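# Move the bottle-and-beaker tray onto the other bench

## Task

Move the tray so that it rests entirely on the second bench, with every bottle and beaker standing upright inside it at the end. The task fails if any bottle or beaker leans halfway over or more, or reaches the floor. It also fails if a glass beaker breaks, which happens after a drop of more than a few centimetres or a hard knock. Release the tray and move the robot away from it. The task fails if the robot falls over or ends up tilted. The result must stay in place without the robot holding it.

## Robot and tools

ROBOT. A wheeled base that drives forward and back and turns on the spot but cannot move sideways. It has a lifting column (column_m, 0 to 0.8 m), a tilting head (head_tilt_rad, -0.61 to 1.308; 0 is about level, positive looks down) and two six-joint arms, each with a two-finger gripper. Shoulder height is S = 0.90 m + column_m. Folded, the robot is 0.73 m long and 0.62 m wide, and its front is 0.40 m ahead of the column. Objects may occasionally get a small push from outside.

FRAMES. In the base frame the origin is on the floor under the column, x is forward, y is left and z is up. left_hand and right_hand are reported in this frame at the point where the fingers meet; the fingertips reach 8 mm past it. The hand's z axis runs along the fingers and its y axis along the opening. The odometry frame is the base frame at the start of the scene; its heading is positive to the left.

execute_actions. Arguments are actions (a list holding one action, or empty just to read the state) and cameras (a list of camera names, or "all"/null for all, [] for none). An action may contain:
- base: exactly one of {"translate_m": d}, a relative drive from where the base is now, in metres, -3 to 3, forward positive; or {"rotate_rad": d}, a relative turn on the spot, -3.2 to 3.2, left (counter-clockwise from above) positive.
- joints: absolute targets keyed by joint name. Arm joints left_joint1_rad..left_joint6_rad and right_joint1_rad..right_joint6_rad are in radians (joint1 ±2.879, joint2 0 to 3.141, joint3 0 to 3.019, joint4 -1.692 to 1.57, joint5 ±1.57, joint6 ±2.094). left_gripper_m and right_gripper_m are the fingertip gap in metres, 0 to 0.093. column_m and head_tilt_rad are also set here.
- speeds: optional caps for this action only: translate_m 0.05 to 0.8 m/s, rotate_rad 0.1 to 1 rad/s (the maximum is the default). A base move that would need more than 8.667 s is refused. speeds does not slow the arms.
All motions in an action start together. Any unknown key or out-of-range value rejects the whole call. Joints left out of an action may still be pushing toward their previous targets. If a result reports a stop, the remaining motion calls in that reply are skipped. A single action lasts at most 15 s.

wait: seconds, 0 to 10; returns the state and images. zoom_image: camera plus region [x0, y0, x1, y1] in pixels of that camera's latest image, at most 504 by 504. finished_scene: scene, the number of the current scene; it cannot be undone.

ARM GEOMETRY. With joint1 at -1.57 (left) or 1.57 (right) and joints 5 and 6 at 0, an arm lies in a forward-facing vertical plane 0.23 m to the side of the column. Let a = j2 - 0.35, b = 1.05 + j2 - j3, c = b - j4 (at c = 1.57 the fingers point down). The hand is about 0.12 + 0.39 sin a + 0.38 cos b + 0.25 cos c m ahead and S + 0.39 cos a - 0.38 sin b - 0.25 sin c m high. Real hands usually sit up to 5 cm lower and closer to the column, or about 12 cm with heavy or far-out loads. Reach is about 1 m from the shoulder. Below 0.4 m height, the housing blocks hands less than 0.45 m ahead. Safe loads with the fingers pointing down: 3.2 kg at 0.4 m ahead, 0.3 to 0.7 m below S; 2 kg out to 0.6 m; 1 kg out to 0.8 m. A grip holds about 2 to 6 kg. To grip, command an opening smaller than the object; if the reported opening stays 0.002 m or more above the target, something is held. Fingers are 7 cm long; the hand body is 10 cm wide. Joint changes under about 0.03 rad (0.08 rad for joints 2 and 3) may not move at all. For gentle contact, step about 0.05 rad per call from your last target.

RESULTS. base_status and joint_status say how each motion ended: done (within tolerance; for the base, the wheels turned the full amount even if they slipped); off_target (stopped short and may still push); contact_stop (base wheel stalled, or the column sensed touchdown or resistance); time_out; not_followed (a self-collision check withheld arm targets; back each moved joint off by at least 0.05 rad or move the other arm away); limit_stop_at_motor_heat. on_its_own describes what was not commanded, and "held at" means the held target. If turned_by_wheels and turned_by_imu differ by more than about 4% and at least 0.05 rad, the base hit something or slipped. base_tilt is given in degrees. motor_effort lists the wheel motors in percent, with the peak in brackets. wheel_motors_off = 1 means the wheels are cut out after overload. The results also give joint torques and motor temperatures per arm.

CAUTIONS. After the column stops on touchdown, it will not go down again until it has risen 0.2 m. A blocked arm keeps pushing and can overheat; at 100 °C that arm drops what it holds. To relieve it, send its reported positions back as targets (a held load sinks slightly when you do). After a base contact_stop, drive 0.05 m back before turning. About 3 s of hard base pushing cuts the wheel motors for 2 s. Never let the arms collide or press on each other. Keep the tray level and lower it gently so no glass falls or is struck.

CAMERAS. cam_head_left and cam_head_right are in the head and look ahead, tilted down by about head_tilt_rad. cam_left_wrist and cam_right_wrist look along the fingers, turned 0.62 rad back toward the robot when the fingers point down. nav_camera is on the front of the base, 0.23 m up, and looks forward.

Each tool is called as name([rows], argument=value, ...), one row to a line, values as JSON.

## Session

execute_actions([
  {"joints":{"head_tilt_rad":0.6}},
])

Scene clock: 0.70 s.
Joint torques (N m, as the arm reports them, + toward a larger angle): left_arm=[-1.32 -7.73 -0.8  -1.37  0.06  0.04] | right_arm=[-0.62 -6.06 -0.68 -1.07 -0.02  0.04]
Motor temperatures (°C, as the motors report them): left_arm=[29 30 29 30 31 32] | right_arm=[30 32 29 29 31 30]
base_odometry: x=+0.000 y=+0.000 heading=+0.000 (m, m, rad; odometry frame)
turned_by_wheels: +0.000 (rad since the last result)
turned_by_imu: +0.000 (rad since the last result)
base_tilt: forward=-0.6 right=+0.2 (deg)
base_status: not commanded
joint_positions: column_m=+0.557 head_tilt_rad=+0.618 left_joint1_rad=-1.579 left_joint2_rad=+0.905 left_joint3_rad=+0.423 left_joint4_rad=-0.926 left_joint5_rad=+0.028 left_joint6_rad=-0.048 left_gripper_m=+0.095 right_joint1_rad=+1.579 right_joint2_rad=+0.875 right_joint3_rad=+0.417 right_joint4_rad=-0.903 right_joint5_rad=+0.028 right_joint6_rad=-0.022 right_gripper_m=+0.094
joint_status: all done
wheel_motors_off: 0
motor_effort: left_wheel=+0(0) right_wheel=+3(2) (%)
left_hand: x=+0.1539 y=+0.2178 z=+1.2478 quat_wxyz=(+0.428, +0.024, -0.903, +0.005) (m; base frame)
right_hand: x=+0.1603 y=-0.2284 z=+1.2455 quat_wxyz=(+0.407, +0.019, -0.913, +0.006) (m; base frame)
pictures: cam_head_left, cam_head_right, cam_left_wrist, cam_right_wrist, nav_camera
camera_calibration (this result's frames):
cam_head_left: T_world_to_cam=[[-0.00285738, -0.999643, -0.0265542, 0.0958323], [-0.511729, 0.0242757, -0.858804, 1.35099], [0.859142, 0.0111346, -0.511616, 0.669511], [0, 0, 0, 1]] pos_world=[0.116409, 0.0555471, 1.50531]
cam_head_right: T_world_to_cam=[[-0.00293558, -0.999889, -0.0145771, -0.0221886], [-0.517123, 0.0139946, -0.855797, 1.34786], [0.855906, 0.00502586, -0.517107, 0.674638], [0, 0, 0, 1]] pos_world=[0.119517, -0.0444395, 1.50203]
cam_left_wrist: T_world_to_cam=[[0.0696306, -0.997169, -0.0283982, 0.239142], [-0.0615005, -0.0327042, 0.997571, -1.22116], [-0.995675, -0.067715, -0.0636036, 0.370291], [0, 0, 0, 1]] pos_world=[0.276936, 0.223602, 1.24853]
cam_right_wrist: T_world_to_cam=[[0.0266102, -0.99964, -0.00356199, -0.224652], [-0.128902, -0.0069648, 0.991633, -1.2114], [-0.9913, -0.0259284, -0.129041, 0.435948], [0, 0, 0, 1]] pos_world=[0.281981, -0.221705, 1.25672]
Images, in order (width x height): cam_head_left 504x504, cam_head_right 504x504, cam_left_wrist 504x504, cam_right_wrist 504x504, nav_camera 504x504.

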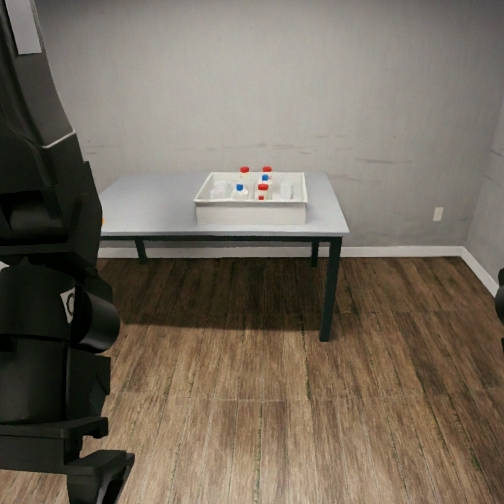

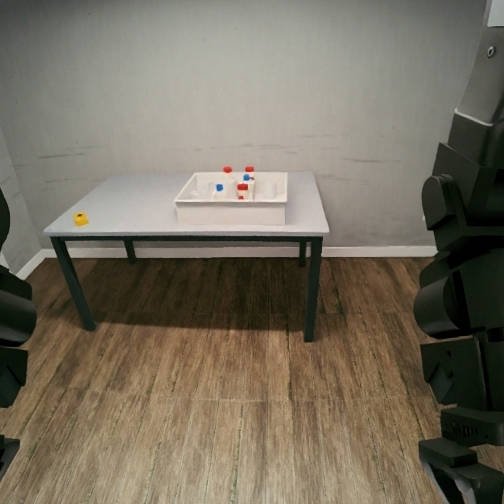

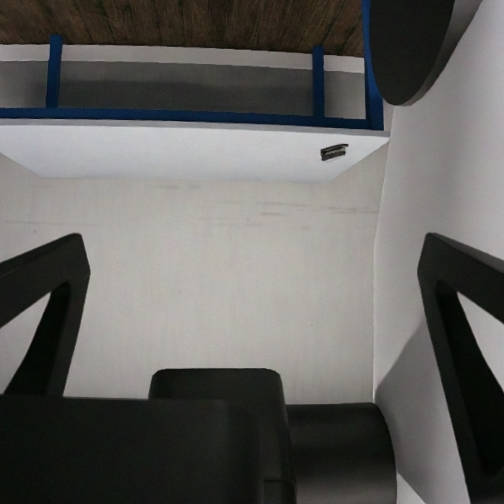

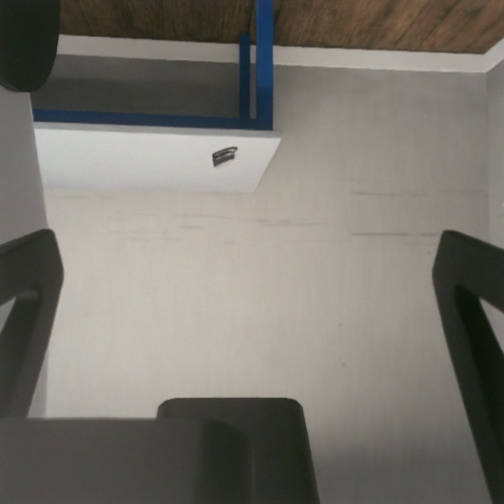

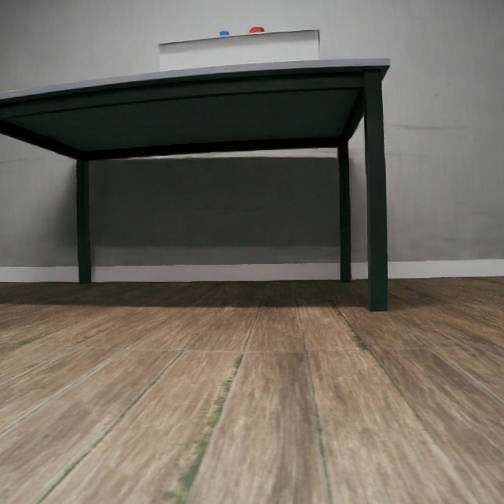

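execute_actions([
  {"base":{"rotate_rad":0.3},"joints":{"column_m":0.47,"left_joint1_rad":-1.46,"right_joint1_rad":1.47,"left_joint2_rad":1.25,"right_joint2_rad":1.25,"left_joint3_rad":1.1,"right_joint3_rad":1.1,"left_joint4_rad":-0.37,"right_joint4_rad":-0.37,"left_joint5_rad":0.08,"right_joint5_rad":-0.07,"left_joint6_rad":0.05,"right_joint6_rad":-0.06,"left_gripper_m":0.06,"right_gripper_m":0.06}},
], cameras=[])

execute_actions([
  {"base":{"translate_m":0.6}},
], cameras=[])

execute_actions([
  {"base":{"rotate_rad":-0.4}},
], cameras=["cam_head_left","cam_head_right"])

Scene clock: 19.67 s.
Joint torques (N m, as the arm reports them, + toward a larger angle): left_arm=[  0.15 -15.87   3.37   0.26   0.02   0.15] | right_arm=[ -1.44 -14.48   3.47   0.38  -0.09  -0.02]
Motor temperatures (°C, as the motors report them): left_arm=[29 30 29 30 31 32] | right_arm=[30 32 29 29 31 30]
base_odometry: x=+0.000 y=+0.000 heading=+0.298 (m, m, rad; odometry frame)
turned_by_wheels: +0.298 (rad since the last result)
turned_by_imu: +0.301 (rad since the last result)
base_tilt: forward=-0.6 right=+0.0 (deg)
base_status: done
joint_positions: column_m=+0.470 head_tilt_rad=+0.617 left_joint1_rad=-1.460 left_joint2_rad=+1.248 left_joint3_rad=+1.099 left_joint4_rad=-0.374 left_joint5_rad=+0.080 left_joint6_rad=+0.040 left_gripper_m=+0.060 right_joint1_rad=+1.470 right_joint2_rad=+1.249 right_joint3_rad=+1.106 right_joint4_rad=-0.366 right_joint5_rad=-0.069 right_joint6_rad=-0.053 right_gripper_m=+0.060
joint_status: all done
wheel_motors_off: 0
motor_effort: left_wheel=-7(33) right_wheel=+7(51) (%)
left_hand: x=+0.5646 y=+0.2728 z=+1.0116 quat_wxyz=(-0.001, +0.008, -1.000, -0.008) (m; base frame)
right_hand: x=+0.5708 y=-0.2697 z=+1.0121 quat_wxyz=(-0.008, +0.002, -1.000, +0.009) (m; base frame)
pictures: none
No camera images: the call's "cameras" was empty. Leave "cameras" out to get every camera's image.

Scene clock: 22.43 s.
Joint torques (N m, as the arm reports them, + toward a larger angle): left_arm=[ -0.43 -15.97   3.11   0.25   0.02   0.15] | right_arm=[ -1.4  -14.92   3.23   0.64  -0.05  -0.04]
Motor temperatures (°C, as the motors report them): left_arm=[29 31 29 30 31 32] | right_arm=[30 32 29 29 31 30]
base_odometry: x=+0.573 y=+0.176 heading=+0.298 (m, m, rad; odometry frame)
turned_by_wheels: +0.000 (rad since the last result)
turned_by_imu: -0.001 (rad since the last result)
base_tilt: forward=-0.5 right=+0.0 (deg)
base_status: done
joint_positions: column_m=+0.470 head_tilt_rad=+0.617 left_joint1_rad=-1.460 left_joint2_rad=+1.248 left_joint3_rad=+1.099 left_joint4_rad=-0.374 left_joint5_rad=+0.080 left_joint6_rad=+0.040 left_gripper_m=+0.060 right_joint1_rad=+1.470 right_joint2_rad=+1.249 right_joint3_rad=+1.106 right_joint4_rad=-0.366 right_joint5_rad=-0.069 right_joint6_rad=-0.053 right_gripper_m=+0.060
joint_status: not commanded
wheel_motors_off: 0
motor_effort: left_wheel=+0(51) right_wheel=+0(61) (%)
left_hand: x=+0.5646 y=+0.2728 z=+1.0116 quat_wxyz=(-0.001, +0.008, -1.000, -0.008) (m; base frame)
right_hand: x=+0.5708 y=-0.2697 z=+1.0121 quat_wxyz=(-0.008, +0.002, -1.000, +0.009) (m; base frame)
pictures: none
No camera images: the call's "cameras" was empty. Leave "cameras" out to get every camera's image.

Scene clock: 24.57 s.
Joint torques (N m, as the arm reports them, + toward a larger angle): left_arm=[ -0.43 -15.47   3.16   0.12   0.03   0.17] | right_arm=[ -1.68 -14.66   3.36   0.52  -0.05  -0.03]
Motor temperatures (°C, as the motors report them): left_arm=[29 31 29 30 31 32] | right_arm=[30 32 29 29 31 30]
base_odometry: x=+0.574 y=+0.176 heading=-0.100 (m, m, rad; odometry frame)
turned_by_wheels: -0.398 (rad since the last result)
turned_by_imu: -0.402 (rad since the last result)
base_tilt: forward=-0.5 right=+0.0 (deg)
base_status: done
joint_positions: column_m=+0.470 head_tilt_rad=+0.617 left_joint1_rad=-1.460 left_joint2_rad=+1.248 left_joint3_rad=+1.099 left_joint4_rad=-0.374 left_joint5_rad=+0.080 left_joint6_rad=+0.040 left_gripper_m=+0.060 right_joint1_rad=+1.470 right_joint2_rad=+1.249 right_joint3_rad=+1.106 right_joint4_rad=-0.366 right_joint5_rad=-0.069 right_joint6_rad=-0.053 right_gripper_m=+0.060
joint_status: not commanded
wheel_motors_off: 0
motor_effort: left_wheel=+6(36) right_wheel=-6(59) (%)
left_hand: x=+0.5646 y=+0.2726 z=+1.0116 quat_wxyz=(-0.001, +0.008, -1.000, -0.008) (m; base frame)
right_hand: x=+0.5708 y=-0.2698 z=+1.0121 quat_wxyz=(-0.008, +0.002, -1.000, +0.009) (m; base frame)
pictures: cam_head_left, cam_head_right
camera_calibration (this result's frames):
cam_head_left: T_world_to_cam=[[-0.00283486, -0.999643, -0.0265566, 0.0935344], [-0.511, 0.0242757, -0.859238, 1.27719], [0.859576, 0.0111346, -0.510887, 0.62411], [0, 0, 0, 1]] pos_world=[0.116441, 0.0555471, 1.41874]
cam_head_right: T_world_to_cam=[[-0.00292322, -0.999889, -0.0145795, -0.0234483], [-0.516397, 0.0139946, -0.856235, 1.27433], [0.856344, 0.00502586, -0.516381, 0.628765], [0, 0, 0, 1]] pos_world=[0.119551, -0.0444395, 1.41546]
Images, in order (width x height): cam_head_left 504x504, cam_head_right 504x504.

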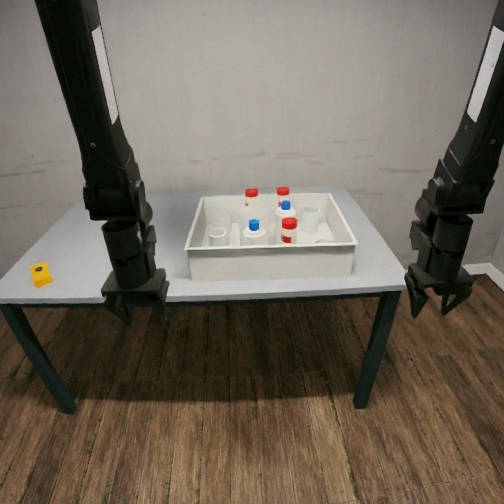

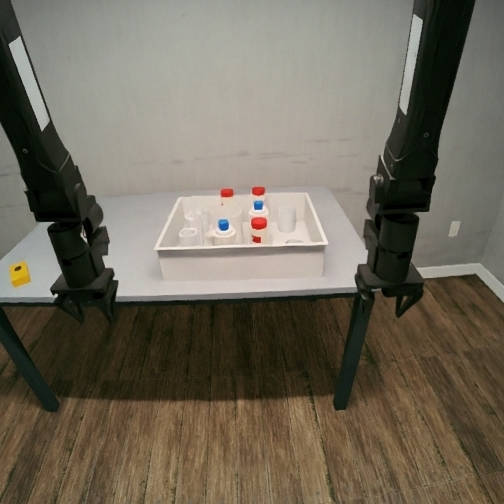

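execute_actions([
  {"base":{"translate_m":0.68},"joints":{"head_tilt_rad":1.0,"column_m":0.44}},
])

Scene clock: 35.07 s.
Joint torques (N m, as the arm reports them, + toward a larger angle): left_arm=[ -0.42 -15.26   3.1    0.32   0.05   0.16] | right_arm=[ -1.49 -15.08   3.32   0.58  -0.06  -0.01]
Motor temperatures (°C, as the motors report them): left_arm=[29 31 29 30 31 32] | right_arm=[30 33 29 29 31 30]
base_odometry: x=+1.250 y=+0.109 heading=-0.100 (m, m, rad; odometry frame)
turned_by_wheels: +0.000 (rad since the last result)
turned_by_imu: -0.001 (rad since the last result)
base_tilt: forward=-0.5 right=+0.0 (deg)
base_status: done
joint_positions: column_m=+0.440 head_tilt_rad=+1.000 left_joint1_rad=-1.460 left_joint2_rad=+1.248 left_joint3_rad=+1.100 left_joint4_rad=-0.374 left_joint5_rad=+0.080 left_joint6_rad=+0.040 left_gripper_m=+0.060 right_joint1_rad=+1.470 right_joint2_rad=+1.249 right_joint3_rad=+1.106 right_joint4_rad=-0.367 right_joint5_rad=-0.069 right_joint6_rad=-0.053 right_gripper_m=+0.060
joint_status: all done
wheel_motors_off: 0
motor_effort: left_wheel=+0(55) right_wheel=+0(49) (%)
left_hand: x=+0.5651 y=+0.2726 z=+0.9817 quat_wxyz=(-0.002, +0.008, -1.000, -0.008) (m; base frame)
right_hand: x=+0.5707 y=-0.2698 z=+0.9821 quat_wxyz=(-0.008, +0.002, -1.000, +0.009) (m; base frame)
pictures: cam_head_left, cam_head_right, cam_left_wrist, cam_right_wrist, nav_camera
camera_calibration (this result's frames):
cam_head_left: T_world_to_cam=[[-0.0125704, -0.999643, -0.0235643, 0.0889571], [-0.795505, 0.0242757, -0.605461, 0.903735], [0.605817, 0.0111346, -0.795526, 1.02738], [0, 0, 0, 1]] pos_world=[0.0976411, 0.0555471, 1.36658]
cam_head_right: T_world_to_cam=[[-0.00816862, -0.999889, -0.012425, -0.0266959], [-0.799385, 0.0139946, -0.600656, 0.898316], [0.600764, 0.00502586, -0.799411, 1.02966], [0, 0, 0, 1]] pos_world=[0.0992974, -0.0444395, 1.36237]
cam_left_wrist: T_world_to_cam=[[0.0417019, -0.999076, -0.0103949, 0.256216], [-0.813136, -0.0399826, 0.5807, -0.0926925], [-0.580579, -0.0157638, -0.814052, 1.25448], [0, 0, 0, 1]] pos_world=[0.642268, 0.272049, 1.0777]
cam_right_wrist: T_world_to_cam=[[-0.00600552, -0.999938, 0.00940051, -0.272068], [-0.832155, 0.0102103, 0.554449, -0.0622226], [-0.55451, -0.00449293, -0.832165, 1.25475], [0, 0, 0, 1]] pos_world=[0.64236, -0.265778, 1.08122]
Images, in order (width x height): cam_head_left 504x504, cam_head_right 504x504, cam_left_wrist 504x504, cam_right_wrist 504x504, nav_camera 504x504.

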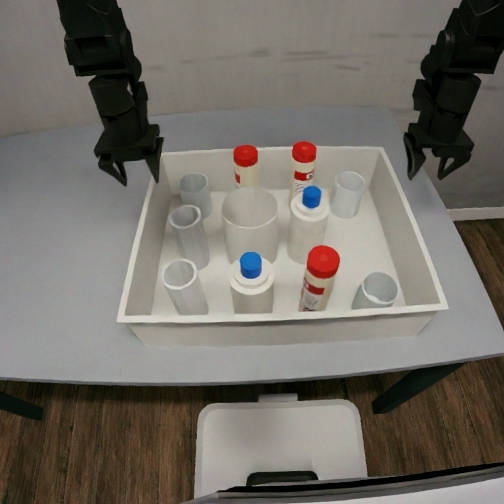

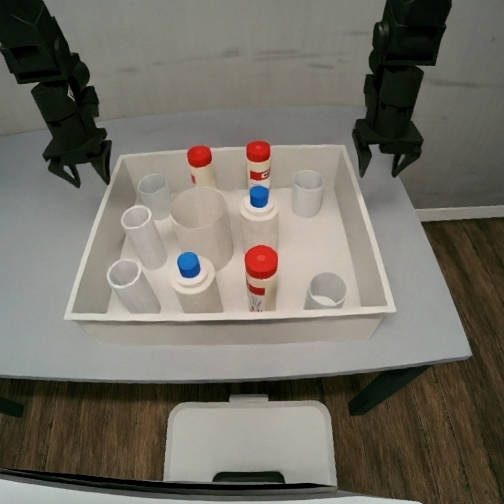

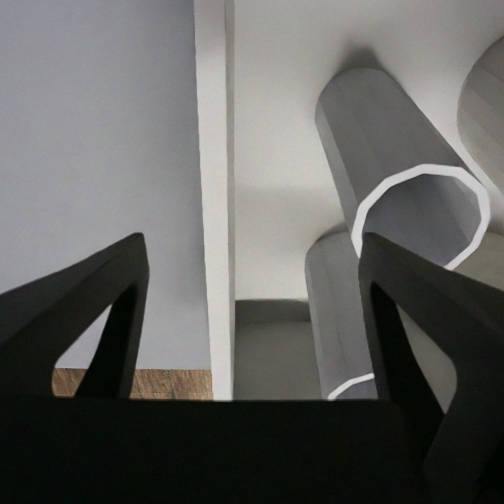

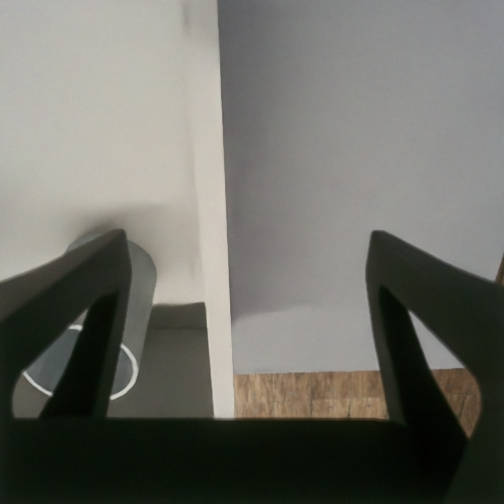

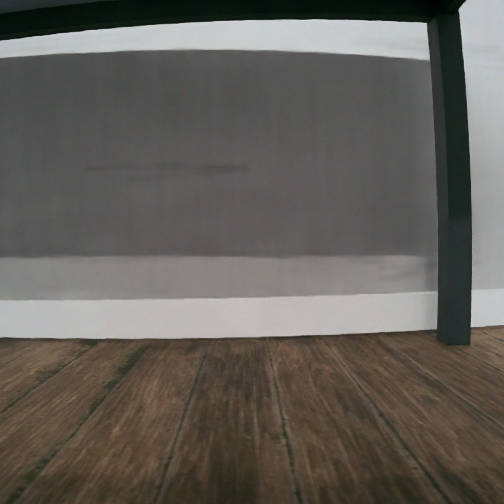

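execute_actions([
  {"base":{"rotate_rad":0.032}},
], cameras=[])

execute_actions([
  {"base":{"translate_m":-0.035},"joints":{"column_m":0.34}},
])

Scene clock: 43.40 s.
Joint torques (N m, as the arm reports them, + toward a larger angle): left_arm=[ -0.29 -15.78   3.1    0.24   0.03   0.16] | right_arm=[ -1.41 -14.7    3.39   0.36  -0.07  -0.04]
Motor temperatures (°C, as the motors report them): left_arm=[29 31 29 30 31 32] | right_arm=[30 33 30 29 31 30]
base_odometry: x=+1.250 y=+0.109 heading=-0.070 (m, m, rad; odometry frame)
turned_by_wheels: +0.030 (rad since the last result)
turned_by_imu: +0.031 (rad since the last result)
base_tilt: forward=-0.5 right=+0.0 (deg)
base_status: done
joint_positions: column_m=+0.440 head_tilt_rad=+1.000 left_joint1_rad=-1.460 left_joint2_rad=+1.248 left_joint3_rad=+1.100 left_joint4_rad=-0.374 left_joint5_rad=+0.080 left_joint6_rad=+0.040 left_gripper_m=+0.060 right_joint1_rad=+1.470 right_joint2_rad=+1.249 right_joint3_rad=+1.106 right_joint4_rad=-0.367 right_joint5_rad=-0.069 right_joint6_rad=-0.053 right_gripper_m=+0.060
joint_status: not commanded
wheel_motors_off: 0
motor_effort: left_wheel=-1(36) right_wheel=+0(39) (%)
left_hand: x=+0.5651 y=+0.2728 z=+0.9817 quat_wxyz=(-0.002, +0.008, -1.000, -0.008) (m; base frame)
right_hand: x=+0.5707 y=-0.2698 z=+0.9821 quat_wxyz=(-0.008, +0.002, -1.000, +0.009) (m; base frame)
pictures: none
No camera images: the call's "cameras" was empty. Leave "cameras" out to get every camera's image.

Scene clock: 45.30 s.
Joint torques (N m, as the arm reports them, + toward a larger angle): left_arm=[ -0.37 -16.05   3.53   0.21   0.02   0.15] | right_arm=[ -0.98 -14.97   3.52   0.71  -0.07  -0.03]
Motor temperatures (°C, as the motors report them): left_arm=[29 31 29 30 31 32] | right_arm=[30 33 30 29 31 30]
base_odometry: x=+1.216 y=+0.111 heading=-0.071 (m, m, rad; odometry frame)
turned_by_wheels: -0.002 (rad since the last result)
turned_by_imu: -0.002 (rad since the last result)
base_tilt: forward=-0.4 right=+0.2 (deg)
base_status: done
joint_positions: column_m=+0.340 head_tilt_rad=+1.001 left_joint1_rad=-1.460 left_joint2_rad=+1.249 left_joint3_rad=+1.097 left_joint4_rad=-0.374 left_joint5_rad=+0.080 left_joint6_rad=+0.040 left_gripper_m=+0.060 right_joint1_rad=+1.470 right_joint2_rad=+1.249 right_joint3_rad=+1.104 right_joint4_rad=-0.367 right_joint5_rad=-0.069 right_joint6_rad=-0.053 right_gripper_m=+0.060
joint_status: all done
wheel_motors_off: 0
motor_effort: left_wheel=-2(55) right_wheel=-1(39) (%)
left_hand: x=+0.5636 y=+0.2727 z=+0.8812 quat_wxyz=(+0.000, +0.008, -1.000, -0.008) (m; base frame)
right_hand: x=+0.5693 y=-0.2698 z=+0.8818 quat_wxyz=(-0.007, +0.002, -1.000, +0.009) (m; base frame)
pictures: cam_head_left, cam_head_right, cam_left_wrist, cam_right_wrist, nav_camera
camera_calibration (this result's frames):
cam_head_left: T_world_to_cam=[[-0.0125816, -0.999643, -0.0235583, 0.0865933], [-0.795793, 0.0242757, -0.605082, 0.842701], [0.605438, 0.0111346, -0.795815, 0.948226], [0, 0, 0, 1]] pos_world=[0.0976128, 0.0555471, 1.26656]
cam_head_right: T_world_to_cam=[[-0.00817453, -0.999889, -0.0124212, -0.0279433], [-0.799671, 0.0139946, -0.600275, 0.83776], [0.600383, 0.00502586, -0.799697, 0.950122], [0, 0, 0, 1]] pos_world=[0.0992671, -0.0444395, 1.26235]
cam_left_wrist: T_world_to_cam=[[0.0421206, -0.999055, -0.0106883, 0.255426], [-0.811574, -0.0404519, 0.582848, -0.0382234], [-0.58273, -0.0158756, -0.812511, 1.17169], [0, 0, 0, 1]] pos_world=[0.641001, 0.27224, 0.977022]
cam_right_wrist: T_world_to_cam=[[-0.00621328, -0.999938, 0.00928246, -0.270867], [-0.830677, 0.010329, 0.556659, -0.010571], [-0.55672, -0.00425205, -0.830689, 1.17047], [0, 0, 0, 1]] pos_world=[0.641157, -0.265764, 0.980692]
Images, in order (width x height): cam_head_left 504x504, cam_head_right 504x504, cam_left_wrist 504x504, cam_right_wrist 504x504, nav_camera 504x504.

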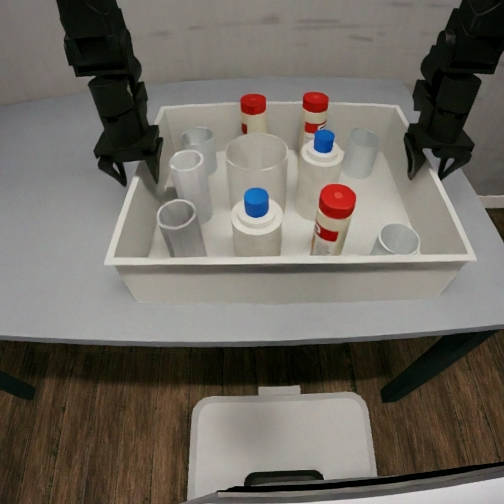

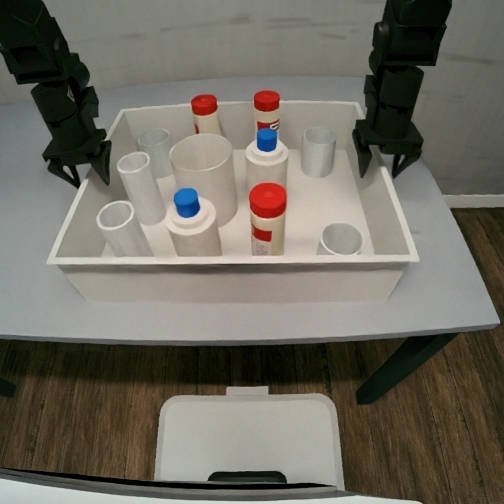

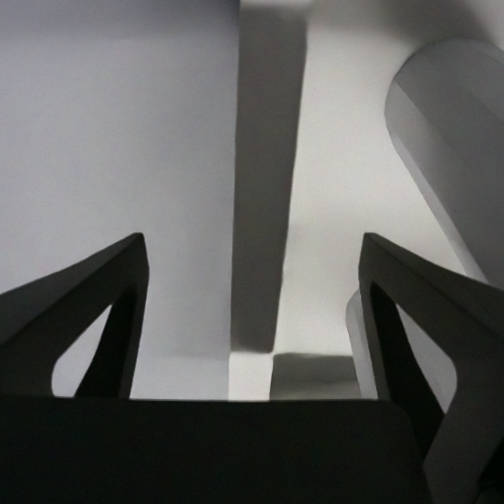

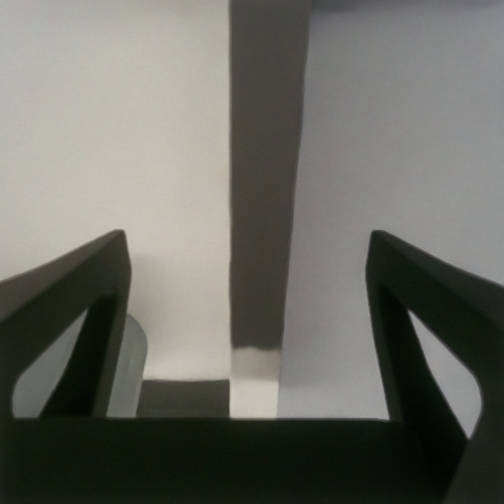

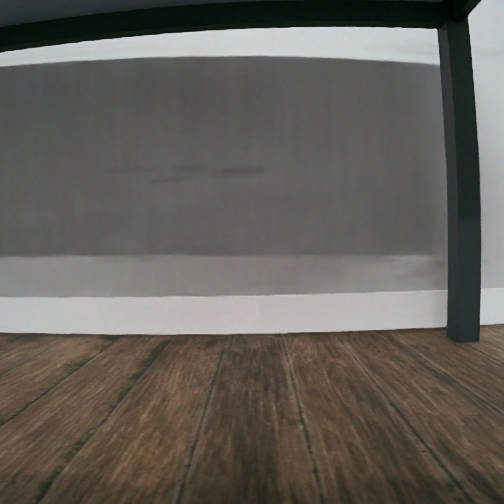

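execute_actions([
  {"joints":{"column_m":0.295}},
], cameras=[])

execute_actions([
  {"joints":{"left_gripper_m":0,"right_gripper_m":0}},
], cameras=[])

execute_actions([
  {"joints":{"column_m":0.34}},
], cameras=[])

execute_actions([
  {"joints":{"column_m":0.44,"left_joint4_rad":-0.3,"right_joint4_rad":-0.3}},
], cameras=["cam_head_left"])

execute_actions([
  {"base":{"translate_m":-0.9},"speeds":{"translate_m":0.3}},
], cameras=[])

execute_actions([
  {"base":{"rotate_rad":3.0},"speeds":{"rotate_rad":0.5},"joints":{"column_m":0.52}},
], cameras=["cam_head_left","nav_camera"])

Scene clock: 58.37 s.
Joint torques (N m, as the arm reports them, + toward a larger angle): left_arm=[ -0.95 -15.43   3.16   0.24   0.02   0.17] | right_arm=[ -1.7  -14.71   3.45   0.54  -0.06  -0.03]
Motor temperatures (°C, as the motors report them): left_arm=[29 31 29 30 31 32] | right_arm=[30 33 30 29 31 30]
base_odometry: x=+1.216 y=+0.111 heading=-0.071 (m, m, rad; odometry frame)
turned_by_wheels: +0.000 (rad since the last result)
turned_by_imu: +0.000 (rad since the last result)
base_tilt: forward=-0.5 right=+0.0 (deg)
base_status: not commanded
joint_positions: column_m=+0.295 head_tilt_rad=+1.001 left_joint1_rad=-1.460 left_joint2_rad=+1.249 left_joint3_rad=+1.097 left_joint4_rad=-0.374 left_joint5_rad=+0.080 left_joint6_rad=+0.040 left_gripper_m=+0.060 right_joint1_rad=+1.470 right_joint2_rad=+1.249 right_joint3_rad=+1.104 right_joint4_rad=-0.367 right_joint5_rad=-0.069 right_joint6_rad=-0.053 right_gripper_m=+0.060
joint_status: all done
wheel_motors_off: 0
motor_effort: left_wheel=-3(3) right_wheel=+1(0) (%)
left_hand: x=+0.5636 y=+0.2727 z=+0.8363 quat_wxyz=(+0.000, +0.008, -1.000, -0.008) (m; base frame)
right_hand: x=+0.5693 y=-0.2698 z=+0.8368 quat_wxyz=(-0.007, +0.002, -1.000, +0.009) (m; base frame)
pictures: none
No camera images: the call's "cameras" was empty. Leave "cameras" out to get every camera's image.

Scene clock: 59.00 s.
Joint torques (N m, as the arm reports them, + toward a larger angle): left_arm=[ -0.92 -15.58   3.25   0.3   -0.91  -0.29] | right_arm=[ -0.73 -14.76   3.46   0.52   1.44   0.08]
Motor temperatures (°C, as the motors report them): left_arm=[29 31 29 30 31 32] | right_arm=[30 33 30 29 31 30]
base_odometry: x=+1.216 y=+0.111 heading=-0.071 (m, m, rad; odometry frame)
turned_by_wheels: +0.000 (rad since the last result)
turned_by_imu: +0.000 (rad since the last result)
base_tilt: forward=-0.5 right=+0.1 (deg)
base_status: not commanded
joint_positions: column_m=+0.295 head_tilt_rad=+1.001 left_joint1_rad=-1.455 left_joint2_rad=+1.249 left_joint3_rad=+1.097 left_joint4_rad=-0.374 left_joint5_rad=+0.108 left_joint6_rad=+0.082 left_gripper_m=+0.007 right_joint1_rad=+1.461 right_joint2_rad=+1.249 right_joint3_rad=+1.104 right_joint4_rad=-0.367 right_joint5_rad=-0.105 right_joint6_rad=-0.061 right_gripper_m=+0.007
joint_status: left_gripper_m off_target (ended at +0.007, target +0.000); right_gripper_m off_target (ended at +0.007, target +0.000)
wheel_motors_off: 0
motor_effort: left_wheel=-4(5) right_wheel=+2(3) (%)
left_hand: x=+0.5637 y=+0.2706 z=+0.8364 quat_wxyz=(-0.001, -0.012, -1.000, +0.004) (m; base frame)
right_hand: x=+0.5694 y=-0.2688 z=+0.8371 quat_wxyz=(-0.007, +0.004, -1.000, -0.004) (m; base frame)
pictures: none
No camera images: the call's "cameras" was empty. Leave "cameras" out to get every camera's image.

Scene clock: 60.17 s.
Joint torques (N m, as the arm reports them, + toward a larger angle): left_arm=[ -0.66 -20.3    3.1   -0.39  -1.12  -0.28] | right_arm=[ -0.28 -19.17   3.13  -0.04   1.66   0.14]
Motor temperatures (°C, as the motors report them): left_arm=[29 31 29 30 31 32] | right_arm=[30 33 30 29 31 30]
base_odometry: x=+1.216 y=+0.111 heading=-0.071 (m, m, rad; odometry frame)
turned_by_wheels: +0.000 (rad since the last result)
turned_by_imu: +0.000 (rad since the last result)
base_tilt: forward=-0.4 right=+0.1 (deg)
base_status: not commanded
joint_positions: column_m=+0.340 head_tilt_rad=+1.001 left_joint1_rad=-1.455 left_joint2_rad=+1.320 left_joint3_rad=+1.090 left_joint4_rad=-0.355 left_joint5_rad=+0.115 left_joint6_rad=+0.084 left_gripper_m=+0.006 right_joint1_rad=+1.461 right_joint2_rad=+1.312 right_joint3_rad=+1.100 right_joint4_rad=-0.354 right_joint5_rad=-0.111 right_joint6_rad=-0.069 right_gripper_m=+0.006
joint_status: all done
wheel_motors_off: 0
motor_effort: left_wheel=-4(4) right_wheel=+1(1) (%)
left_hand: x=+0.5368 y=+0.2708 z=+0.8497 quat_wxyz=(+0.029, -0.010, -0.999, +0.009) (m; base frame)
right_hand: x=+0.5460 y=-0.2691 z=+0.8539 quat_wxyz=(+0.020, +0.005, -1.000, -0.009) (m; base frame)
pictures: none
No camera images: the call's "cameras" was empty. Leave "cameras" out to get every camera's image.

Scene clock: 62.07 s.
Joint torques (N m, as the arm reports them, + toward a larger angle): left_arm=[ -0.61 -21.03   3.19  -0.03  -1.17  -0.25] | right_arm=[ -0.77 -20.58   3.52   0.68   1.73   0.14]
Motor temperatures (°C, as the motors report them): left_arm=[29 32 29 30 31 32] | right_arm=[30 33 30 29 31 30]
base_odometry: x=+1.216 y=+0.111 heading=-0.071 (m, m, rad; odometry frame)
turned_by_wheels: +0.000 (rad since the last result)
turned_by_imu: +0.000 (rad since the last result)
base_tilt: forward=-0.5 right=+0.1 (deg)
base_status: not commanded
joint_positions: column_m=+0.440 head_tilt_rad=+1.001 left_joint1_rad=-1.456 left_joint2_rad=+1.332 left_joint3_rad=+1.087 left_joint4_rad=-0.301 left_joint5_rad=+0.117 left_joint6_rad=+0.081 left_gripper_m=+0.006 right_joint1_rad=+1.461 right_joint2_rad=+1.323 right_joint3_rad=+1.096 right_joint4_rad=-0.298 right_joint5_rad=-0.112 right_joint6_rad=-0.067 right_gripper_m=+0.006
joint_status: all done
wheel_motors_off: 0
motor_effort: left_wheel=-4(4) right_wheel=+2(1) (%)
left_hand: x=+0.5437 y=+0.2706 z=+0.9440 quat_wxyz=(+0.009, -0.011, -1.000, +0.009) (m; base frame)
right_hand: x=+0.5532 y=-0.2696 z=+0.9484 quat_wxyz=(-0.001, +0.006, -1.000, -0.009) (m; base frame)
pictures: cam_head_left
camera_calibration (this result's frames):
cam_head_left: T_world_to_cam=[[-0.0125816, -0.999643, -0.0235583, 0.0889445], [-0.795793, 0.0242757, -0.605082, 0.90309], [0.605438, 0.0111346, -0.795815, 1.02765], [0, 0, 0, 1]] pos_world=[0.0976128, 0.0555471, 1.36636]
Images, in order (width x height): cam_head_left 504x504.

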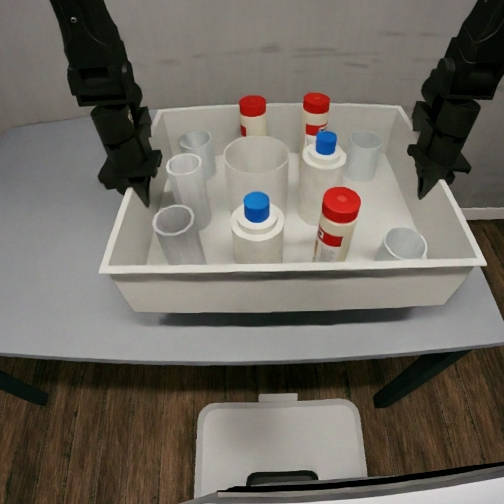

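Scene clock: 66.23 s.
Joint torques (N m, as the arm reports them, + toward a larger angle): left_arm=[ -0.79 -21.12   3.6   -0.03  -1.15  -0.26] | right_arm=[ -1.61 -19.9    3.53   0.35   1.71   0.1 ]
Motor temperatures (°C, as the motors report them): left_arm=[29 32 29 30 32 32] | right_arm=[30 33 30 29 32 30]
base_odometry: x=+0.318 y=+0.174 heading=-0.070 (m, m, rad; odometry frame)
turned_by_wheels: +0.002 (rad since the last result)
turned_by_imu: +0.002 (rad since the last result)
base_tilt: forward=-0.6 right=+0.2 (deg)
base_status: done
joint_positions: column_m=+0.440 head_tilt_rad=+1.001 left_joint1_rad=-1.457 left_joint2_rad=+1.334 left_joint3_rad=+1.081 left_joint4_rad=-0.297 left_joint5_rad=+0.117 left_joint6_rad=+0.081 left_gripper_m=+0.006 right_joint1_rad=+1.462 right_joint2_rad=+1.325 right_joint3_rad=+1.090 right_joint4_rad=-0.295 right_joint5_rad=-0.111 right_joint6_rad=-0.066 right_gripper_m=+0.006
joint_status: not commanded
wheel_motors_off: 0
motor_effort: left_wheel=+2(63) right_wheel=-1(59) (%)
left_hand: x=+0.5402 y=+0.2704 z=+0.9425 quat_wxyz=(+0.011, -0.011, -1.000, +0.010) (m; base frame)
right_hand: x=+0.5497 y=-0.2695 z=+0.9470 quat_wxyz=(+0.001, +0.006, -1.000, -0.009) (m; base frame)
pictures: none
No camera images: the call's "cameras" was empty. Leave "cameras" out to get every camera's image.

Scene clock: 73.63 s.
Joint torques (N m, as the arm reports them, + toward a larger angle): left_arm=[ -1.23 -21.26   3.73   0.04  -1.17  -0.28] | right_arm=[ -1.29 -20.03   3.78   0.31   1.67   0.13]
Motor temperatures (°C, as the motors report them): left_arm=[29 32 29 30 32 32] | right_arm=[30 34 30 29 33 30]
base_odometry: x=+0.318 y=+0.175 heading=+2.928 (m, m, rad; odometry frame)
turned_by_wheels: +2.998 (rad since the last result)
turned_by_imu: +3.037 (rad since the last result)
base_tilt: forward=-0.5 right=+0.0 (deg)
base_status: done
joint_positions: column_m=+0.520 head_tilt_rad=+1.001 left_joint1_rad=-1.453 left_joint2_rad=+1.334 left_joint3_rad=+1.081 left_joint4_rad=-0.297 left_joint5_rad=+0.116 left_joint6_rad=+0.081 left_gripper_m=+0.006 right_joint1_rad=+1.466 right_joint2_rad=+1.325 right_joint3_rad=+1.090 right_joint4_rad=-0.295 right_joint5_rad=-0.111 right_joint6_rad=-0.066 right_gripper_m=+0.006
joint_status: all done
wheel_motors_off: 0
motor_effort: left_wheel=-8(50) right_wheel=+7(63) (%)
left_hand: x=+0.5401 y=+0.2726 z=+1.0226 quat_wxyz=(+0.011, -0.010, -1.000, +0.008) (m; base frame)
right_hand: x=+0.5497 y=-0.2672 z=+1.0268 quat_wxyz=(+0.001, +0.006, -1.000, -0.010) (m; base frame)
pictures: cam_head_left, nav_camera
camera_calibration (this result's frames):
cam_head_left: T_world_to_cam=[[-0.0125826, -0.999643, -0.0235578, 0.0908285], [-0.795819, 0.0242757, -0.605048, 0.951449], [0.605404, 0.0111346, -0.795841, 1.09136], [0, 0, 0, 1]] pos_world=[0.0976102, 0.0555471, 1.44636]
Images, in order (width x height): cam_head_left 504x504, nav_camera 504x504.

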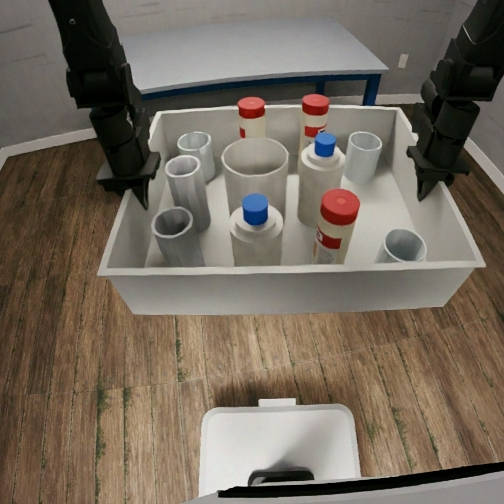

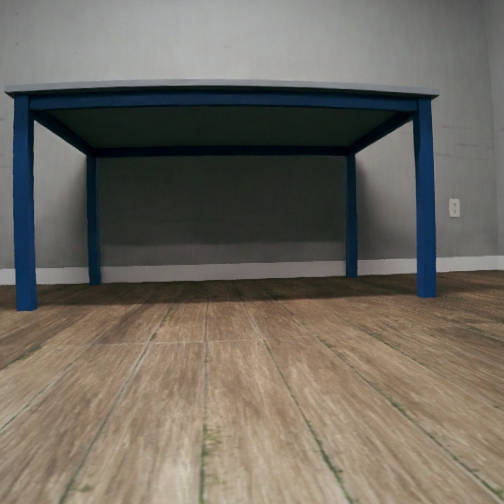

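Same distance and height as before; slight skew is fine.

execute_actions([
  {"base":{"translate_m":1.44},"speeds":{"translate_m":0.3},"joints":{"column_m":0.41}},
], cameras=[])

execute_actions([
  {"joints":{"column_m":0.345}},
], cameras=[])

execute_actions([
  {"joints":{"column_m":0.325}},
], cameras=["cam_head_left"])

Scene clock: 85.80 s.
Joint torques (N m, as the arm reports them, + toward a larger angle): left_arm=[ -0.54 -21.58   3.9    0.05  -1.13  -0.31] | right_arm=[ -1.47 -21.     3.76   0.42   1.67   0.1 ]
Motor temperatures (°C, as the motors report them): left_arm=[29 33 29 30 33 32] | right_arm=[30 34 30 29 33 30]
base_odometry: x=-1.090 y=+0.479 heading=+2.929 (m, m, rad; odometry frame)
turned_by_wheels: +0.001 (rad since the last result)
turned_by_imu: -0.001 (rad since the last result)
base_tilt: forward=-0.5 right=+0.1 (deg)
base_status: done
joint_positions: column_m=+0.410 head_tilt_rad=+1.001 left_joint1_rad=-1.453 left_joint2_rad=+1.336 left_joint3_rad=+1.081 left_joint4_rad=-0.296 left_joint5_rad=+0.116 left_joint6_rad=+0.081 left_gripper_m=+0.006 right_joint1_rad=+1.466 right_joint2_rad=+1.326 right_joint3_rad=+1.090 right_joint4_rad=-0.295 right_joint5_rad=-0.111 right_joint6_rad=-0.066 right_gripper_m=+0.006
joint_status: all done
wheel_motors_off: 0
motor_effort: left_wheel=+2(53) right_wheel=-1(55) (%)
left_hand: x=+0.5396 y=+0.2727 z=+0.9120 quat_wxyz=(+0.011, -0.010, -1.000, +0.008) (m; base frame)
right_hand: x=+0.5493 y=-0.2672 z=+0.9165 quat_wxyz=(+0.002, +0.006, -1.000, -0.010) (m; base frame)
pictures: none
No camera images: the call's "cameras" was empty. Leave "cameras" out to get every camera's image.

Scene clock: 87.23 s.
Joint torques (N m, as the arm reports them, + toward a larger angle): left_arm=[ -0.83 -20.98   3.85   0.15  -1.19  -0.25] | right_arm=[ -0.96 -20.15   3.86   0.25   1.65   0.08]
Motor temperatures (°C, as the motors report them): left_arm=[29 33 29 30 33 32] | right_arm=[30 34 30 29 33 30]
base_odometry: x=-1.090 y=+0.479 heading=+2.929 (m, m, rad; odometry frame)
turned_by_wheels: +0.000 (rad since the last result)
turned_by_imu: +0.000 (rad since the last result)
base_tilt: forward=-0.6 right=+0.0 (deg)
base_status: not commanded
joint_positions: column_m=+0.345 head_tilt_rad=+1.001 left_joint1_rad=-1.453 left_joint2_rad=+1.336 left_joint3_rad=+1.081 left_joint4_rad=-0.296 left_joint5_rad=+0.116 left_joint6_rad=+0.081 left_gripper_m=+0.006 right_joint1_rad=+1.466 right_joint2_rad=+1.326 right_joint3_rad=+1.090 right_joint4_rad=-0.295 right_joint5_rad=-0.111 right_joint6_rad=-0.066 right_gripper_m=+0.006
joint_status: all done
wheel_motors_off: 0
motor_effort: left_wheel=+2(3) right_wheel=-3(3) (%)
left_hand: x=+0.5396 y=+0.2727 z=+0.8470 quat_wxyz=(+0.011, -0.010, -1.000, +0.008) (m; base frame)
right_hand: x=+0.5493 y=-0.2672 z=+0.8515 quat_wxyz=(+0.002, +0.006, -1.000, -0.010) (m; base frame)
pictures: none
No camera images: the call's "cameras" was empty. Leave "cameras" out to get every camera's image.

Scene clock: 88.07 s.
Joint torques (N m, as the arm reports them, + toward a larger angle): left_arm=[ -0.73 -20.26   3.97   0.07  -1.03  -0.28] | right_arm=[ -1.1  -19.3    3.9    0.36   1.86   0.09]
Motor temperatures (°C, as the motors report them): left_arm=[29 33 29 30 33 32] | right_arm=[30 34 30 29 33 30]
base_odometry: x=-1.090 y=+0.479 heading=+2.929 (m, m, rad; odometry frame)
turned_by_wheels: +0.000 (rad since the last result)
turned_by_imu: +0.000 (rad since the last result)
base_tilt: forward=-0.5 right=+0.1 (deg)
base_status: not commanded
joint_positions: column_m=+0.325 head_tilt_rad=+1.001 left_joint1_rad=-1.453 left_joint2_rad=+1.313 left_joint3_rad=+1.082 left_joint4_rad=-0.300 left_joint5_rad=+0.113 left_joint6_rad=+0.083 left_gripper_m=+0.006 right_joint1_rad=+1.466 right_joint2_rad=+1.313 right_joint3_rad=+1.090 right_joint4_rad=-0.292 right_joint5_rad=-0.116 right_joint6_rad=-0.063 right_gripper_m=+0.006
joint_status: all done
wheel_motors_off: 0
motor_effort: left_wheel=+5(6) right_wheel=-1(3) (%)
left_hand: x=+0.5480 y=+0.2730 z=+0.8368 quat_wxyz=(+0.002, -0.011, -1.000, +0.005) (m; base frame)
right_hand: x=+0.5552 y=-0.2661 z=+0.8372 quat_wxyz=(-0.006, +0.006, -1.000, -0.012) (m; base frame)
pictures: cam_head_left
camera_calibration (this result's frames):
cam_head_left: T_world_to_cam=[[-0.0125826, -0.999643, -0.0235578, 0.086239], [-0.795819, 0.0242757, -0.605048, 0.833574], [0.605404, 0.0111346, -0.795841, 0.936316], [0, 0, 0, 1]] pos_world=[0.0976102, 0.0555471, 1.25154]
Images, in order (width x height): cam_head_left 504x504.

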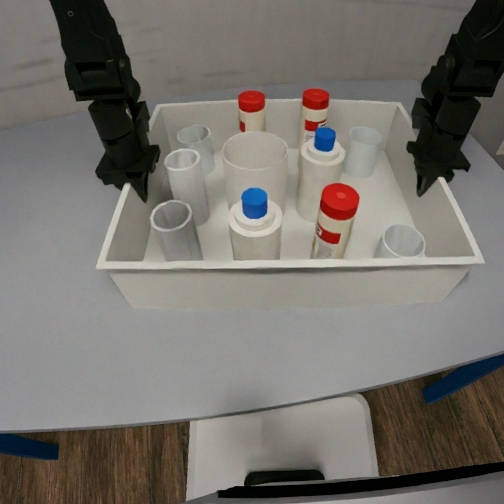

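execute_actions([
  {"joints":{"left_gripper_m":0.06,"right_gripper_m":0.06}},
], cameras=[])

execute_actions([
  {"joints":{"column_m":0.5}},
], cameras=[])

execute_actions([
  {"base":{"translate_m":-0.6}},
], cameras=[])

finished_scene(scene=2)

Scene clock: 95.70 s.
Joint torques (N m, as the arm reports them, + toward a larger angle): left_arm=[ -0.79 -15.92   4.59   0.21  -0.08  -0.08] | right_arm=[ -1.24 -14.86   4.5    0.55   0.05   0.08]
Motor temperatures (°C, as the motors report them): left_arm=[29 33 29 30 33 32] | right_arm=[30 34 30 29 34 30]
base_odometry: x=-1.090 y=+0.479 heading=+2.929 (m, m, rad; odometry frame)
turned_by_wheels: +0.000 (rad since the last result)
turned_by_imu: +0.000 (rad since the last result)
base_tilt: forward=-0.5 right=+0.0 (deg)
base_status: not commanded
joint_positions: column_m=+0.325 head_tilt_rad=+1.001 left_joint1_rad=-1.456 left_joint2_rad=+1.249 left_joint3_rad=+1.085 left_joint4_rad=-0.300 left_joint5_rad=+0.083 left_joint6_rad=+0.062 left_gripper_m=+0.060 right_joint1_rad=+1.469 right_joint2_rad=+1.253 right_joint3_rad=+1.090 right_joint4_rad=-0.295 right_joint5_rad=-0.072 right_joint6_rad=-0.062 right_gripper_m=+0.060
joint_status: all done
wheel_motors_off: 0
motor_effort: left_wheel=+3(4) right_wheel=-2(2) (%)
left_hand: x=+0.5742 y=+0.2751 z=+0.8652 quat_wxyz=(-0.031, -0.005, -0.999, -0.010) (m; base frame)
right_hand: x=+0.5769 y=-0.2706 z=+0.8634 quat_wxyz=(-0.033, +0.008, -0.999, +0.010) (m; base frame)
pictures: none
No camera images: the call's "cameras" was empty. Leave "cameras" out to get every camera's image.

Scene clock: 98.57 s.
Joint torques (N m, as the arm reports them, + toward a larger angle): left_arm=[ -1.04 -15.5    4.13   0.2   -0.06  -0.09] | right_arm=[ -1.28 -14.87   4.59   0.59   0.07   0.06]
Motor temperatures (°C, as the motors report them): left_arm=[29 33 29 30 32 32] | right_arm=[30 34 30 29 33 30]
base_odometry: x=-1.090 y=+0.479 heading=+2.929 (m, m, rad; odometry frame)
turned_by_wheels: +0.000 (rad since the last result)
turned_by_imu: +0.000 (rad since the last result)
base_tilt: forward=-0.5 right=+0.2 (deg)
base_status: not commanded
joint_positions: column_m=+0.500 head_tilt_rad=+1.001 left_joint1_rad=-1.456 left_joint2_rad=+1.249 left_joint3_rad=+1.085 left_joint4_rad=-0.300 left_joint5_rad=+0.083 left_joint6_rad=+0.062 left_gripper_m=+0.060 right_joint1_rad=+1.469 right_joint2_rad=+1.253 right_joint3_rad=+1.090 right_joint4_rad=-0.295 right_joint5_rad=-0.072 right_joint6_rad=-0.062 right_gripper_m=+0.060
joint_status: all done
wheel_motors_off: 0
motor_effort: left_wheel=+3(3) right_wheel=-2(3) (%)
left_hand: x=+0.5742 y=+0.2751 z=+1.0400 quat_wxyz=(-0.031, -0.005, -0.999, -0.010) (m; base frame)
right_hand: x=+0.5769 y=-0.2706 z=+1.0382 quat_wxyz=(-0.033, +0.008, -0.999, +0.010) (m; base frame)
pictures: none
No camera images: the call's "cameras" was empty. Leave "cameras" out to get every camera's image.

Scene clock: 101.40 s.
Joint torques (N m, as the arm reports them, + toward a larger angle): left_arm=[ -0.5  -15.18   4.15   0.14  -0.06  -0.06] | right_arm=[ -1.34 -14.77   4.57   0.72   0.02   0.05]
Motor temperatures (°C, as the motors report them): left_arm=[29 32 29 30 32 32] | right_arm=[30 34 30 29 33 30]
base_odometry: x=-0.503 y=+0.353 heading=+2.930 (m, m, rad; odometry frame)
turned_by_wheels: +0.001 (rad since the last result)
turned_by_imu: +0.002 (rad since the last result)
base_tilt: forward=-0.5 right=+0.0 (deg)
base_status: done
joint_positions: column_m=+0.500 head_tilt_rad=+1.001 left_joint1_rad=-1.456 left_joint2_rad=+1.249 left_joint3_rad=+1.087 left_joint4_rad=-0.300 left_joint5_rad=+0.082 left_joint6_rad=+0.062 left_gripper_m=+0.060 right_joint1_rad=+1.469 right_joint2_rad=+1.253 right_joint3_rad=+1.090 right_joint4_rad=-0.297 right_joint5_rad=-0.072 right_joint6_rad=-0.062 right_gripper_m=+0.060
joint_status: not commanded
wheel_motors_off: 0
motor_effort: left_wheel=+2(62) right_wheel=-2(32) (%)
left_hand: x=+0.5750 y=+0.2752 z=+1.0401 quat_wxyz=(-0.031, -0.005, -0.999, -0.011) (m; base frame)
right_hand: x=+0.5765 y=-0.2707 z=+1.0383 quat_wxyz=(-0.032, +0.008, -0.999, +0.010) (m; base frame)
pictures: none
No camera images: the call's "cameras" was empty. Leave "cameras" out to get every camera's image.

The scene is finished: the task was done.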